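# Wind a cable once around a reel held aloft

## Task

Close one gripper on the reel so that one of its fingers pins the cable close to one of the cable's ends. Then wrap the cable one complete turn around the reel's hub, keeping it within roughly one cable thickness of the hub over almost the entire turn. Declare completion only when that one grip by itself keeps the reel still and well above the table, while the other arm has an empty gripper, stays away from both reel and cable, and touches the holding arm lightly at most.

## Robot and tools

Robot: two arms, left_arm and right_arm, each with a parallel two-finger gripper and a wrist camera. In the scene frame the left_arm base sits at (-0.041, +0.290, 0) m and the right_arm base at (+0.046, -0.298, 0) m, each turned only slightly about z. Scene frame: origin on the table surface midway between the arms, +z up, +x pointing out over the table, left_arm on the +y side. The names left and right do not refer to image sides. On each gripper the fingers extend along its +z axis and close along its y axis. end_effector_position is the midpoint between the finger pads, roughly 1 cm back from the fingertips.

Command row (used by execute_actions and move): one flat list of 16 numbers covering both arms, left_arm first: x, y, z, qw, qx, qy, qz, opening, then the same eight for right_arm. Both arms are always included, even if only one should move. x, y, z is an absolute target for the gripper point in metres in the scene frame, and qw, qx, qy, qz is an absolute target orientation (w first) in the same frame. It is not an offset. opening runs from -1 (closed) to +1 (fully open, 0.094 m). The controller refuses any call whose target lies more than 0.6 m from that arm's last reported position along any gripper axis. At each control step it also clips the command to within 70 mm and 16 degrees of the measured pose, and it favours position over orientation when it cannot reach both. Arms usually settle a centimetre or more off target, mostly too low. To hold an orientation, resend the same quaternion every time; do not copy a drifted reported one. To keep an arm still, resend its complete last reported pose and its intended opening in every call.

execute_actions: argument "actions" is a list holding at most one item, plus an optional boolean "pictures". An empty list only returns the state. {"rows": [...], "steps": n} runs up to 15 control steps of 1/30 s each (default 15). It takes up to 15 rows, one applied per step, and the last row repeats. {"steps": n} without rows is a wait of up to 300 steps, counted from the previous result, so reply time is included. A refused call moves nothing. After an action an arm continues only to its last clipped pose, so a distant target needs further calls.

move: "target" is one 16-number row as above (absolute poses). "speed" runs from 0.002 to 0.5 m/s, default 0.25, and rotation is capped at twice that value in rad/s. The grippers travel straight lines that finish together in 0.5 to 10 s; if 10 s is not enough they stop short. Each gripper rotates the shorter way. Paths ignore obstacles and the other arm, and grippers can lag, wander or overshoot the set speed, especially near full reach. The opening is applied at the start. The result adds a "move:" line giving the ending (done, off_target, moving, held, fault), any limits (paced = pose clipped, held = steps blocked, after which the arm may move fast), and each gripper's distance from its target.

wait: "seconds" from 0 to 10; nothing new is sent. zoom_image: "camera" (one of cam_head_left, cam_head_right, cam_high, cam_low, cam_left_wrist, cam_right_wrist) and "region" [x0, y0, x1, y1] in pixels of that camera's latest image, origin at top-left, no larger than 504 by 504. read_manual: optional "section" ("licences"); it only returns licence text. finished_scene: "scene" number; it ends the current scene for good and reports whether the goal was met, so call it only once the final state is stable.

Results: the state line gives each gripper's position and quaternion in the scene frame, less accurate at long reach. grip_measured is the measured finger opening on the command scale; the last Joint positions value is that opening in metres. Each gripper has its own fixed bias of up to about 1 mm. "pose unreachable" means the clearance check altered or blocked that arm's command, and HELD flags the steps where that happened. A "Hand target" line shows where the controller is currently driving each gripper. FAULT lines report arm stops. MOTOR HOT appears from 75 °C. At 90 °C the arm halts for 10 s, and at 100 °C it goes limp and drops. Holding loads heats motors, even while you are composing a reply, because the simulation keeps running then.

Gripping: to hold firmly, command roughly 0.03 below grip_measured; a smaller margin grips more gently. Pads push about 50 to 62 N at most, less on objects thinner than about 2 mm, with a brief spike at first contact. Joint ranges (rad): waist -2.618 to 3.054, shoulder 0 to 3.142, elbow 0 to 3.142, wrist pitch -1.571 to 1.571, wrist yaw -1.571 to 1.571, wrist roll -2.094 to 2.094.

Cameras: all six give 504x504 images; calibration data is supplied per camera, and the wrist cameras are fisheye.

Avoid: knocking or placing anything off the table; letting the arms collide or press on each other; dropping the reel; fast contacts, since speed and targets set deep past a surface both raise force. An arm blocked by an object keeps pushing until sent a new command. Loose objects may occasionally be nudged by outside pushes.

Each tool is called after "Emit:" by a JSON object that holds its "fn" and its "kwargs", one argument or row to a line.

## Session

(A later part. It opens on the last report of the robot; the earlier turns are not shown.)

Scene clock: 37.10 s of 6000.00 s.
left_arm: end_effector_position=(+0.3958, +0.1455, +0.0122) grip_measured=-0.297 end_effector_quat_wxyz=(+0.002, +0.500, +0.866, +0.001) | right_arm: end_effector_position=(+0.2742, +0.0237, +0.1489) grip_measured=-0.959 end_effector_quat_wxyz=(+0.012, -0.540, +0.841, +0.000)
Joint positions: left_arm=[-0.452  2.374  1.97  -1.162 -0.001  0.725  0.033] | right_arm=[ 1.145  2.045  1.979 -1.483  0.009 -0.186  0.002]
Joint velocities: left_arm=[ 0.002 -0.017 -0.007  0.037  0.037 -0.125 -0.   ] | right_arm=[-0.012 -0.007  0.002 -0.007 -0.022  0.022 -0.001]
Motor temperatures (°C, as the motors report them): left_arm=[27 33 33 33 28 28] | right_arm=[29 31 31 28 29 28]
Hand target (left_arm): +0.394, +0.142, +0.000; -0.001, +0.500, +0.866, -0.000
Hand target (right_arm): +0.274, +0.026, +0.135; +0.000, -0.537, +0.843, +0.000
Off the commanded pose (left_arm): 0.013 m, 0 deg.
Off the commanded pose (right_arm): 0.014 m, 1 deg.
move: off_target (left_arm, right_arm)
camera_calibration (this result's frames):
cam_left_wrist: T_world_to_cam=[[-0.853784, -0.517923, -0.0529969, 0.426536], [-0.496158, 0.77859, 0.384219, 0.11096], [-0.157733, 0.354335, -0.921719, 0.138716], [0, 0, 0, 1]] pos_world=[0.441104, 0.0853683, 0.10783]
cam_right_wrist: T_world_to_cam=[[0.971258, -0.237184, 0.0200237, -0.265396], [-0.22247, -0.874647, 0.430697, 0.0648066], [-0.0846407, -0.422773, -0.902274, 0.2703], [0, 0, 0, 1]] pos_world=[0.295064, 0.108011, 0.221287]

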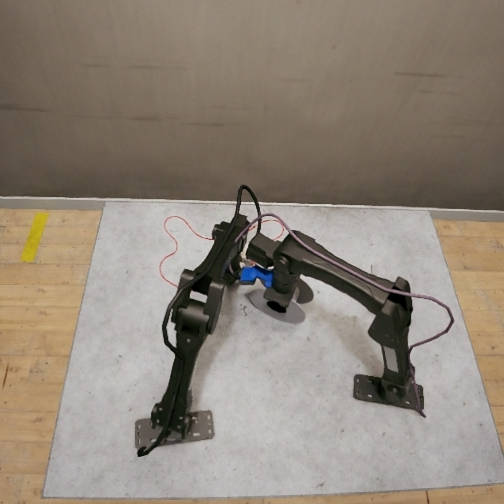

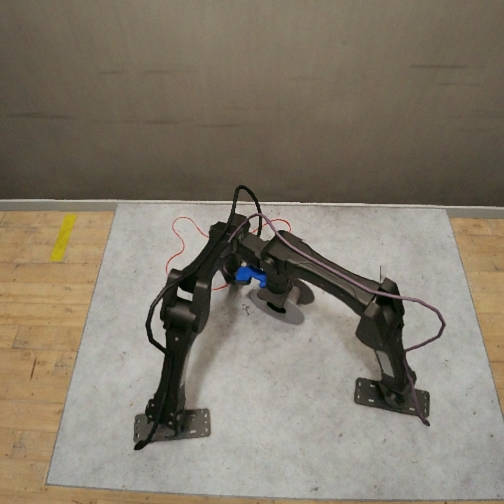

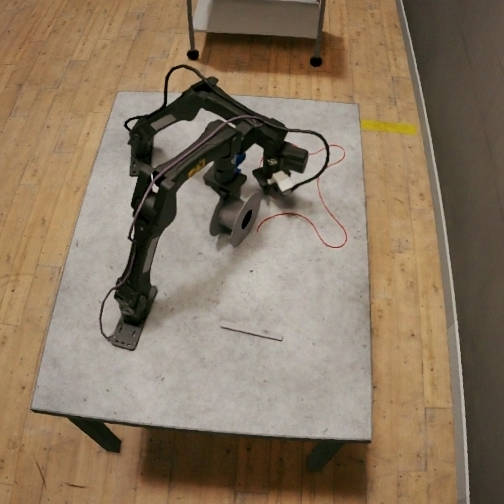

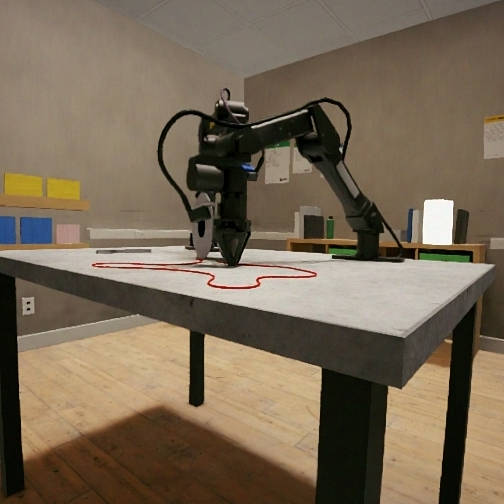

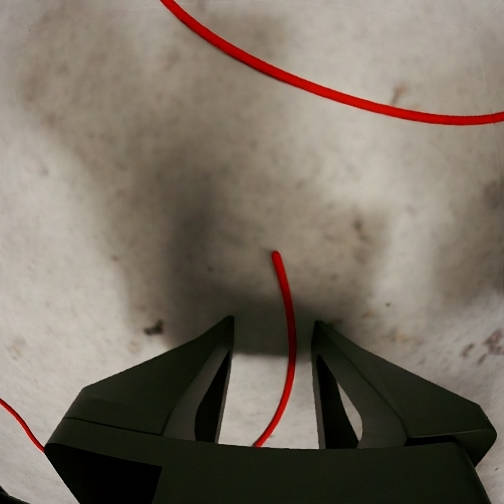

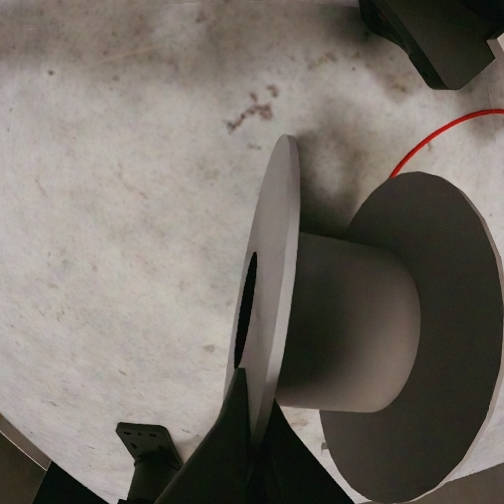

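Emit:
{"fn": "move", "kwargs": {
  "target": [0.395,0.142,0.0,0,0.5,0.866,0,-0.99,0.26,0.0,0.17,0,-0.537,0.843,0,-0.99],
  "speed": 0.1
}}

Emit:
{"fn": "move", "kwargs": {
  "target": [0.4,0.4,0.06,0,0.3,0.954,0,-0.99,0.14,-0.03,0.17,0,-0.74,0.67,0,-0.99],
  "speed": 0.2
}}

Emit:
{"fn": "move", "kwargs": {
  "target": [0.4,0.4,0.06,0,0.3,0.954,0,-0.99,0.14,-0.03,0.142,0,-0.74,0.67,0,-0.99],
  "speed": 0.06
}}

Emit:
{"fn": "move", "kwargs": {
  "target": [0.4,0.4,0.06,0,0.3,0.954,0,-0.99,0.14,-0.03,0.21,0,-0.74,0.67,0,-0.5],
  "speed": 0.1
}}

Emit:
{"fn": "move", "kwargs": {
  "target": [0.4,0.4,0.06,0,0.3,0.954,0,-0.99,0.37,-0.03,0.22,0.1,0,1,0,-0.3]
}}

Scene clock: 46.80 s of 6000.00 s.
left_arm: end_effector_position=(+0.3974, +0.1446, +0.0122) grip_measured=-0.956 end_effector_quat_wxyz=(+0.006, +0.499, +0.866, +0.001) | right_arm: end_effector_position=(+0.2609, +0.0057, +0.1620) grip_measured=-0.959 end_effector_quat_wxyz=(-0.002, -0.540, +0.841, -0.004)
Joint positions: left_arm=[-0.452  2.374  1.97  -1.155  0.001  0.724  0.002] | right_arm=[ 1.145  1.986  1.946 -1.538  0.006 -0.186  0.002]
Joint velocities: left_arm=[-0.017 -0.012  0.007  0.007 -0.037  0.022  0.001] | right_arm=[-0.012  0.002 -0.002  0.022 -0.007  0.007  0.001]
Motor temperatures (°C, as the motors report them): left_arm=[27 34 32 33 28 28] | right_arm=[29 32 31 28 29 28]
Hand target (left_arm): +0.395, +0.142, +0.000; -0.000, +0.500, +0.866, +0.000
Hand target (right_arm): +0.260, -0.000, +0.169; -0.000, -0.537, +0.843, -0.000
Off the commanded pose (left_arm): 0.013 m, 1 deg.
Off the commanded pose (right_arm): 0.010 m, 1 deg.
After step 180, 2.87 s passed at rest.
move: off_target (left_arm)
camera_calibration (this result's frames):
cam_left_wrist: T_world_to_cam=[[-0.852658, -0.519437, -0.0562103, 0.427253], [-0.499724, 0.779406, 0.377893, 0.113821], [-0.152481, 0.350303, -0.924141, 0.137822], [0, 0, 0, 1]] pos_world=[0.442195, 0.0849383, 0.108371]
cam_right_wrist: T_world_to_cam=[[0.971518, -0.236865, 0.00691173, -0.254944], [-0.21409, -0.864854, 0.454086, 0.0344091], [-0.101579, -0.442632, -0.890931, 0.276006], [0, 0, 0, 1]] pos_world=[0.283086, 0.0915407, 0.23204]

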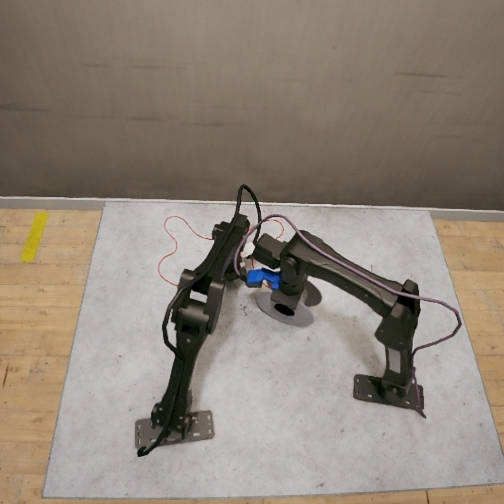

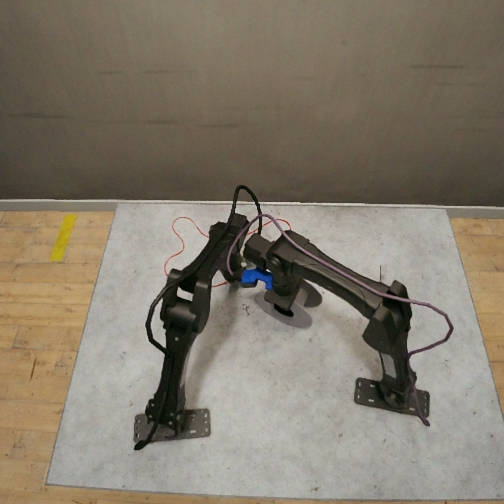

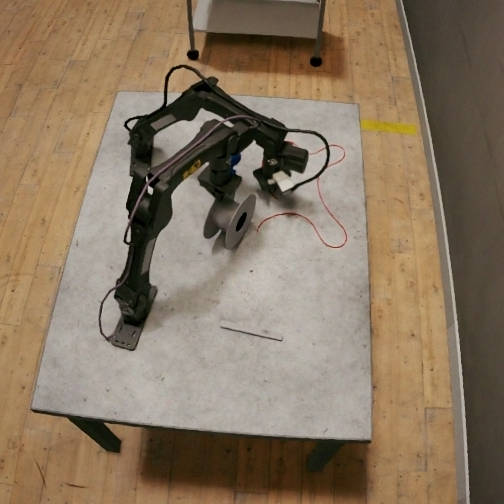

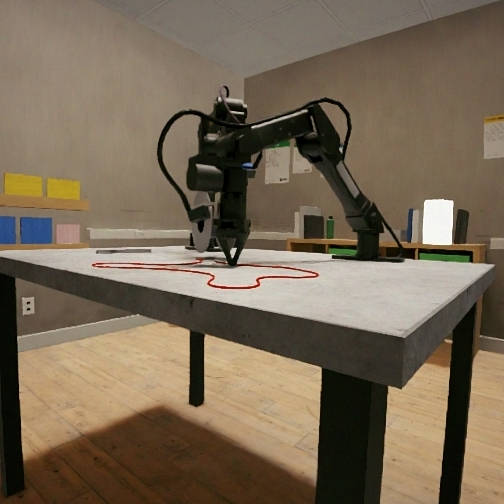

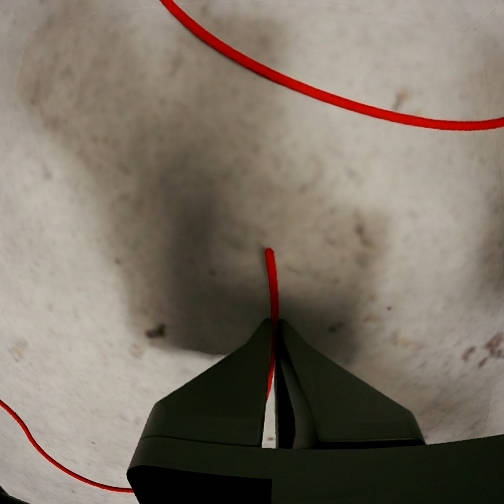

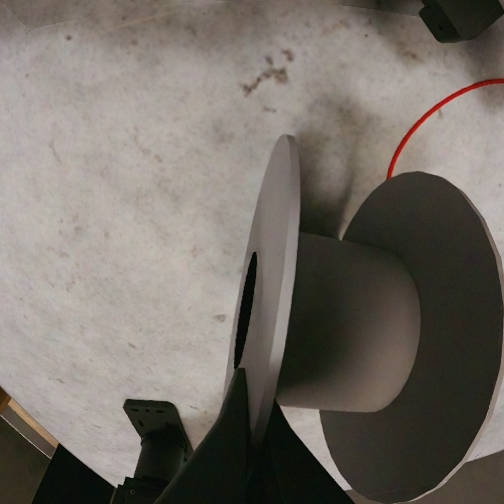

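Scene clock: 48.77 s of 6000.00 s.
left_arm: end_effector_position=(+0.4009, +0.4024, +0.0550) grip_measured=-0.956 end_effector_quat_wxyz=(-0.001, +0.295, +0.956, -0.001) | right_arm: end_effector_position=(+0.1420, -0.0303, +0.1635) grip_measured=-0.959 end_effector_quat_wxyz=(+0.014, +0.737, -0.676, +0.005)
Joint positions: left_arm=[ 0.117  2.344  2.087 -1.317 -0.     0.845  0.002] | right_arm=[ 1.412  1.651  1.531 -1.479 -0.002 -0.434  0.002]
Joint velocities: left_arm=[ 0.012 -0.017 -0.002 -0.022 -0.051 -0.007 -0.001] | right_arm=[ 0.002  0.012 -0.012 -0.022 -0.037  0.037 -0.   ]
Motor temperatures (°C, as the motors report them): left_arm=[27 34 32 32 28 28] | right_arm=[29 32 31 28 29 28]
Hand target (left_arm): +0.405, +0.400, +0.060; +0.004, +0.300, +0.954, +0.000
Hand target (right_arm): +0.140, -0.030, +0.169; +0.000, +0.741, -0.671, -0.004
Off the commanded pose (left_arm): 0.006 m, 1 deg.
Off the commanded pose (right_arm): 0.007 m, 2 deg.
move: done
camera_calibration (this result's frames):
cam_left_wrist: T_world_to_cam=[[-0.544691, -0.837263, -0.0479896, 0.570572], [-0.782328, 0.486671, 0.388735, 0.12898], [-0.302118, 0.249284, -0.920099, 0.188077], [0, 0, 0, 1]] pos_world=[0.468511, 0.368064, 0.150292]
cam_right_wrist: T_world_to_cam=[[0.962149, 0.272128, -0.0146631, -0.12764], [0.247329, -0.849345, 0.466306, -0.0899381], [0.114441, -0.452283, -0.884502, 0.217358], [0, 0, 0, 1]] pos_world=[0.120179, 0.0566531, 0.23232]

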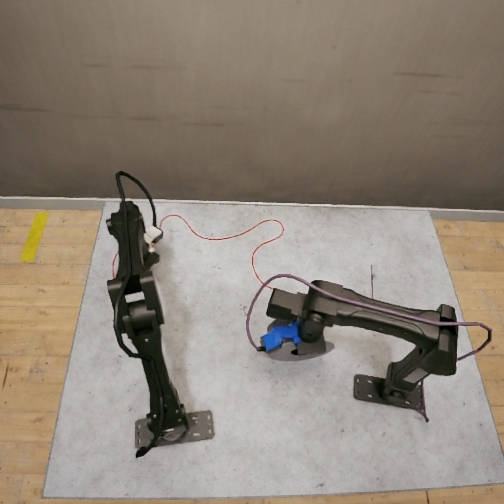

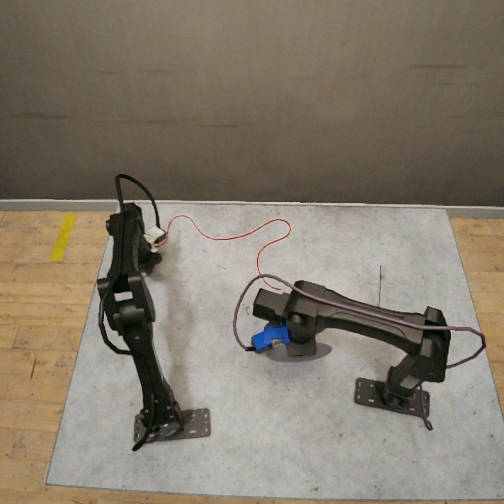

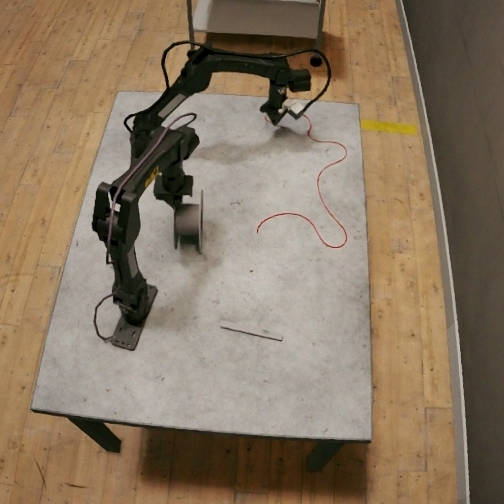

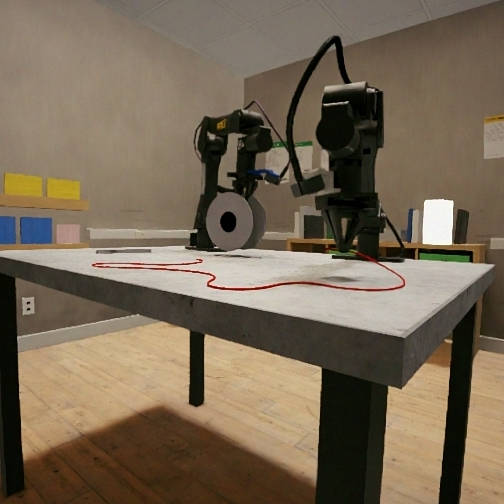

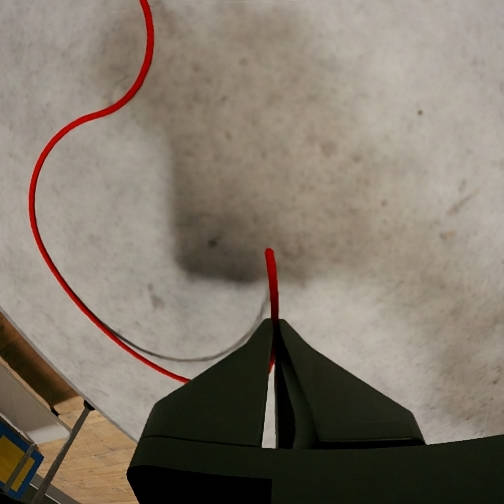

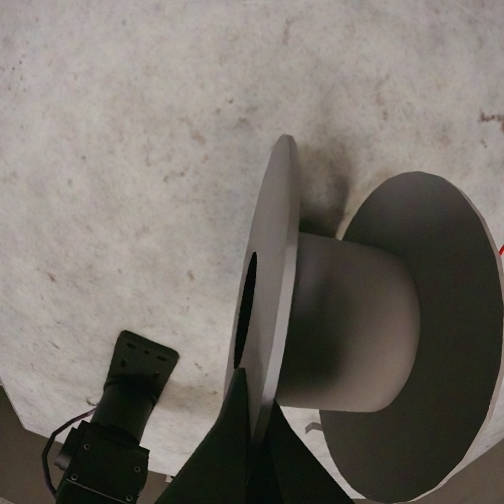

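Scene clock: 49.47 s of 6000.00 s.
left_arm: end_effector_position=(+0.4009, +0.4024, +0.0550) grip_measured=-0.956 end_effector_quat_wxyz=(-0.001, +0.295, +0.955, -0.001) | right_arm: end_effector_position=(+0.1396, -0.0361, +0.1471) grip_measured=-0.959 end_effector_quat_wxyz=(+0.016, +0.737, -0.675, +0.006)
Joint positions: left_arm=[ 0.117  2.344  2.087 -1.317 -0.     0.846  0.002] | right_arm=[ 1.414  1.626  1.438 -1.416 -0.001 -0.434  0.002]
Joint velocities: left_arm=[ 0.012  0.002  0.012 -0.037  0.007 -0.095  0.   ] | right_arm=[ 0.007 -0.022 -0.002  0.066 -0.095 -0.051 -0.   ]
Motor temperatures (°C, as the motors report them): left_arm=[27 34 32 32 28 28] | right_arm=[29 32 31 28 29 28]
Hand target (left_arm): +0.400, +0.400, +0.060; -0.000, +0.300, +0.954, +0.000
Hand target (right_arm): +0.140, -0.030, +0.142; +0.001, +0.741, -0.671, +0.000
Off the commanded pose (left_arm): 0.006 m, 1 deg.
Off the commanded pose (right_arm): 0.008 m, 2 deg.
move: done
camera_calibration (this result's frames):
cam_left_wrist: T_world_to_cam=[[-0.545329, -0.836847, -0.0479879, 0.570661], [-0.781956, 0.487269, 0.388734, 0.12859], [-0.301928, 0.249512, -0.9201, 0.187909], [0, 0, 0, 1]] pos_world=[0.468485, 0.368012, 0.150292]
cam_right_wrist: T_world_to_cam=[[0.961713, 0.273547, -0.0167156, -0.12361], [0.249036, -0.846823, 0.469969, -0.0872219], [0.114403, -0.456138, -0.882525, 0.200029], [0, 0, 0, 1]] pos_world=[0.117715, 0.0511923, 0.215456]

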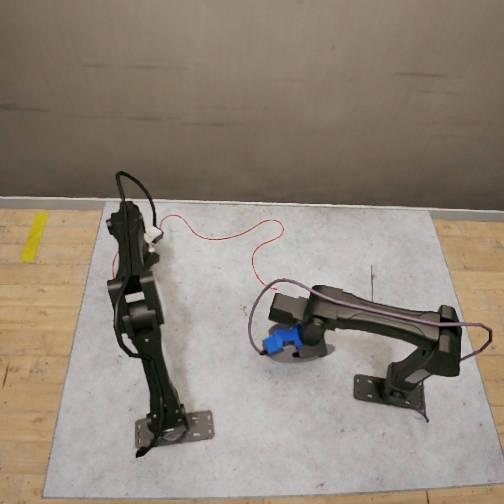

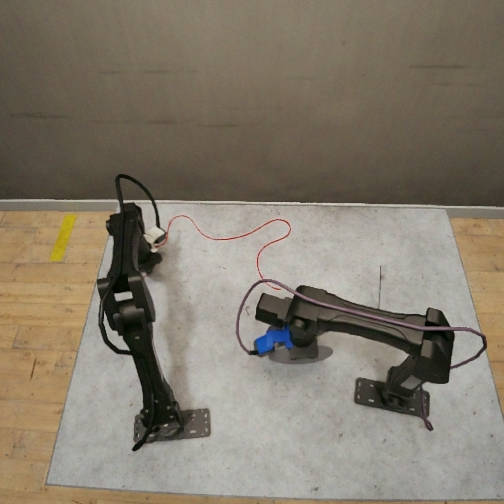

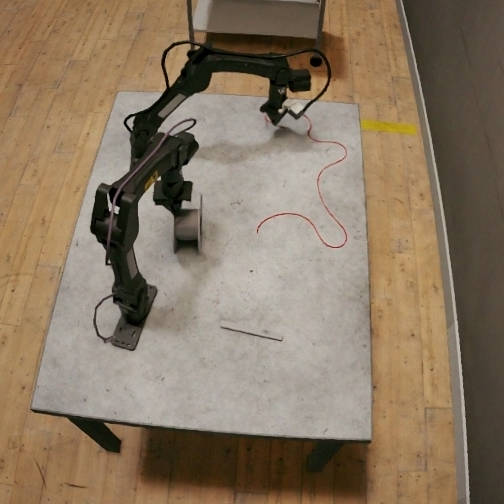

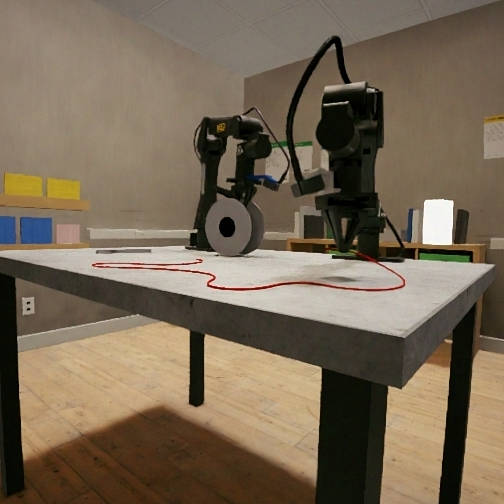

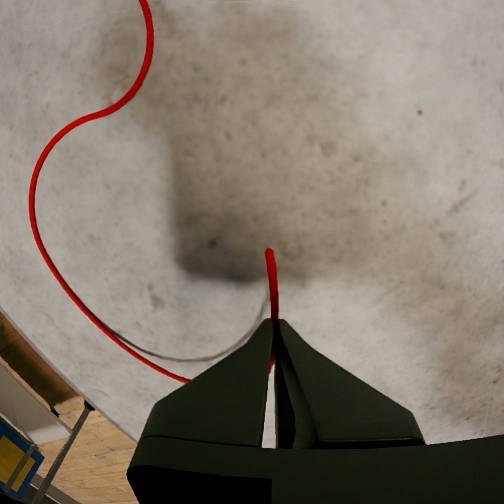

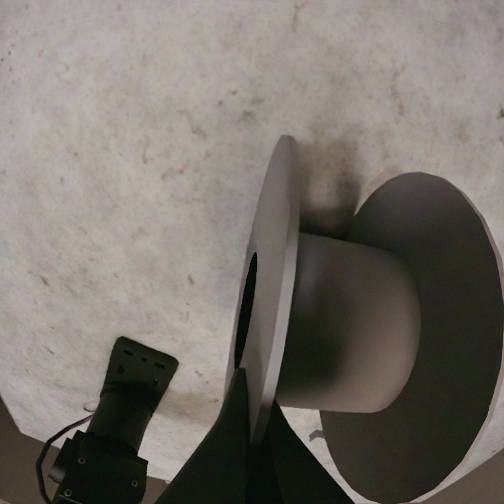

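Scene clock: 50.50 s of 6000.00 s.
left_arm: end_effector_position=(+0.4009, +0.4024, +0.0550) grip_measured=-0.956 end_effector_quat_wxyz=(-0.001, +0.295, +0.955, -0.001) | right_arm: end_effector_position=(+0.1415, -0.0309, +0.1999) grip_measured=-0.503 end_effector_quat_wxyz=(-0.021, +0.737, -0.675, -0.009)
Joint positions: left_arm=[ 0.117  2.344  2.087 -1.317 -0.     0.847  0.002] | right_arm=[ 1.414  1.604  1.627 -1.547 -0.001 -0.434  0.023]
Joint velocities: left_arm=[-0.017 -0.002 -0.007  0.022 -0.051 -0.037 -0.   ] | right_arm=[ 0.017 -0.002 -0.002 -0.007  0.037 -0.022 -0.   ]
Motor temperatures (°C, as the motors report them): left_arm=[27 34 32 32 28 28] | right_arm=[29 32 31 28 29 28]
Hand target (left_arm): +0.400, +0.400, +0.060; -0.000, +0.300, +0.954, -0.000
Hand target (right_arm): +0.140, -0.031, +0.210; -0.033, +0.741, -0.671, -0.014
Off the commanded pose (left_arm): 0.006 m, 1 deg.
Off the commanded pose (right_arm): 0.010 m, 3 deg.
joint sent to its limit (right arm) — the command would take joint 4 (wrist pitch) past its lower limit, so that joint was sent only as far as its limit.
move: off_target (right_arm)
camera_calibration (this result's frames):
cam_left_wrist: T_world_to_cam=[[-0.545649, -0.836639, -0.047987, 0.570705], [-0.78177, 0.487567, 0.388733, 0.128396], [-0.301832, 0.249626, -0.9201, 0.187825], [0, 0, 0, 1]] pos_world=[0.468472, 0.367986, 0.150292]
cam_right_wrist: T_world_to_cam=[[0.961536, 0.273055, 0.0298158, -0.135253], [0.237106, -0.879906, 0.41176, -0.0958008], [0.138668, -0.388852, -0.910805, 0.253115], [0, 0, 0, 1]] pos_world=[0.117667, 0.0510602, 0.274018]

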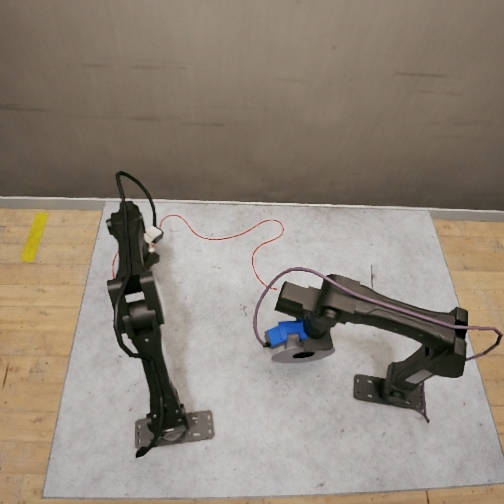

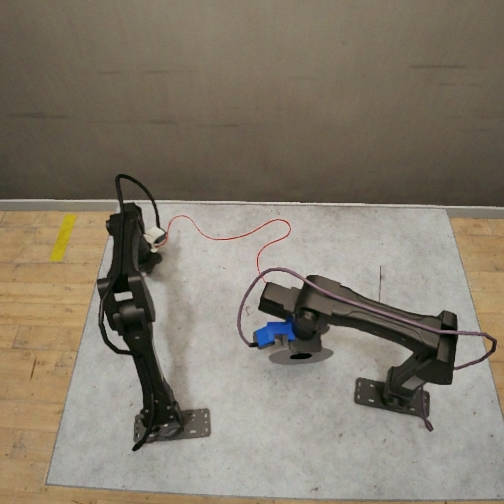

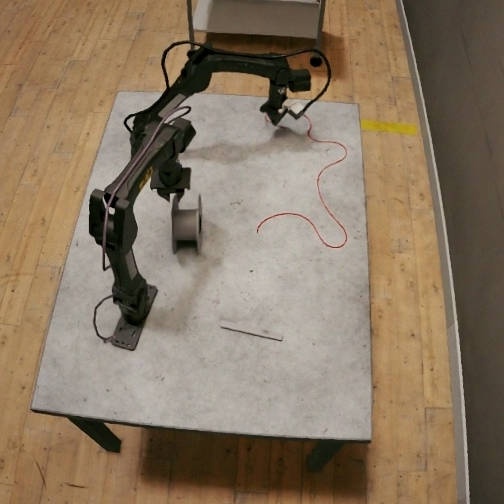

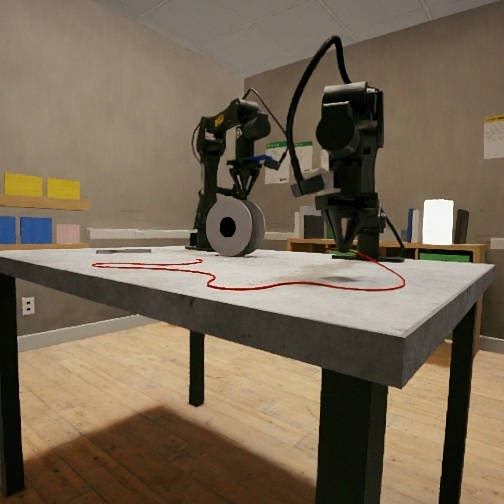

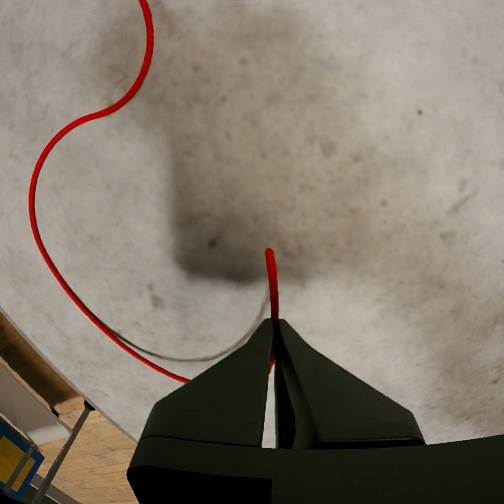

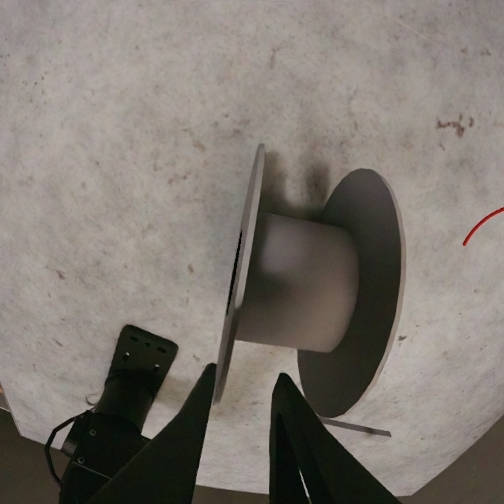

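Scene clock: 54.33 s of 6000.00 s.
left_arm: end_effector_position=(+0.4009, +0.4024, +0.0550) grip_measured=-0.956 end_effector_quat_wxyz=(-0.001, +0.295, +0.955, -0.001) | right_arm: end_effector_position=(+0.3638, -0.0281, +0.2215) grip_measured=-0.303 end_effector_quat_wxyz=(+0.124, -0.012, +0.992, +0.024)
Joint positions: left_arm=[ 0.117  2.344  2.087 -1.317 -0.     0.847  0.002] | right_arm=[ 0.948  2.02   2.215 -1.55   0.133  0.72   0.033]
Joint velocities: left_arm=[-0.017 -0.002 -0.002  0.066  0.037 -0.007  0.001] | right_arm=[-0.012 -0.002 -0.002  0.051 -0.007  0.007 -0.   ]
Motor temperatures (°C, as the motors report them): left_arm=[27 35 32 32 28 28] | right_arm=[29 32 31 28 29 28]
Hand target (left_arm): +0.400, +0.400, +0.060; -0.000, +0.300, +0.954, -0.000
Hand target (right_arm): +0.370, -0.031, +0.222; +0.129, -0.002, +0.991, +0.017
Off the commanded pose (left_arm): 0.006 m, 1 deg.
Off the commanded pose (right_arm): 0.007 m, 4 deg.
joint sent to its limit (right arm) — the command would take joint 4 (wrist pitch) past its lower limit, so that joint was sent only as far as its limit.
move: off_target (right_arm)
camera_calibration (this result's frames):
cam_left_wrist: T_world_to_cam=[[-0.545649, -0.836639, -0.047987, 0.570705], [-0.78177, 0.487567, 0.388733, 0.128396], [-0.301832, 0.249626, -0.9201, 0.187825], [0, 0, 0, 1]] pos_world=[0.468472, 0.367986, 0.150292]
cam_right_wrist: T_world_to_cam=[[0.211037, -0.977453, 0.00694553, -0.107533], [-0.956194, -0.204962, 0.209006, 0.343051], [-0.20287, -0.0507492, -0.97789, 0.39166], [0, 0, 0, 1]] pos_world=[0.430173, -0.0149196, 0.312048]

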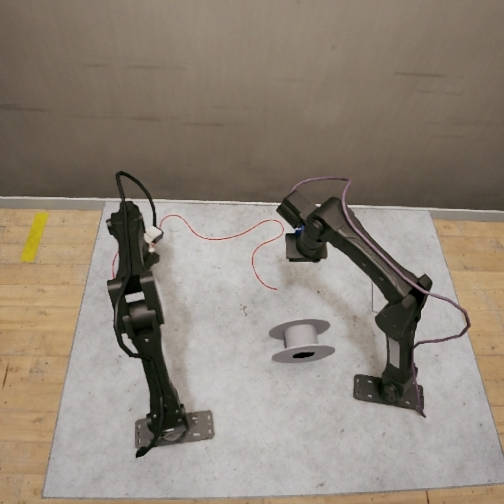

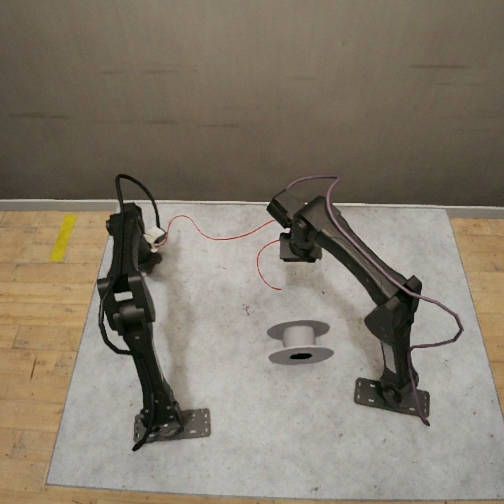

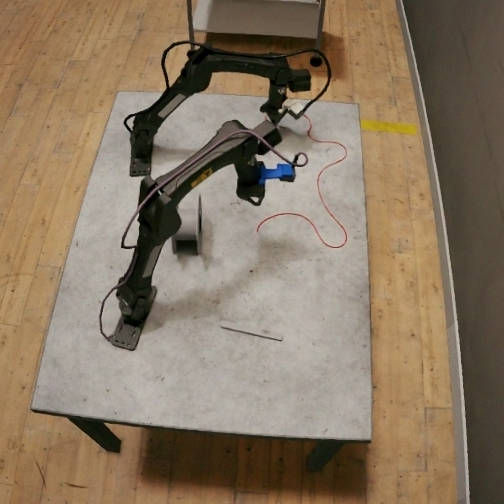

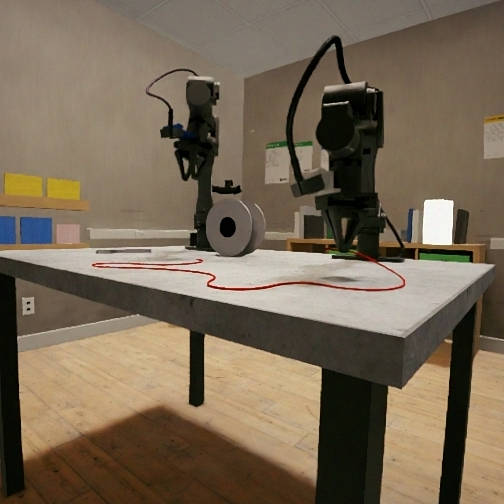

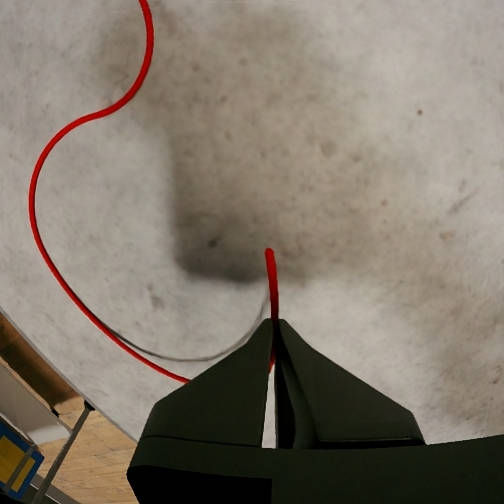

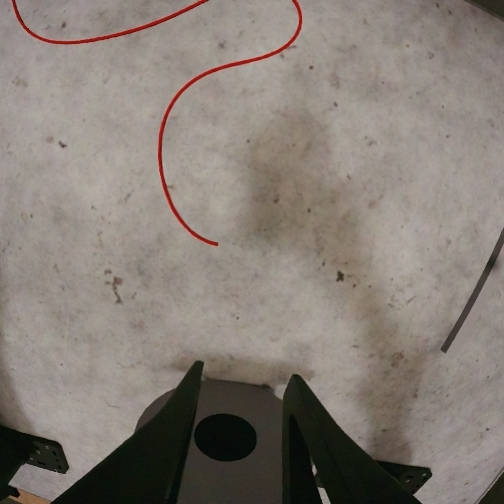

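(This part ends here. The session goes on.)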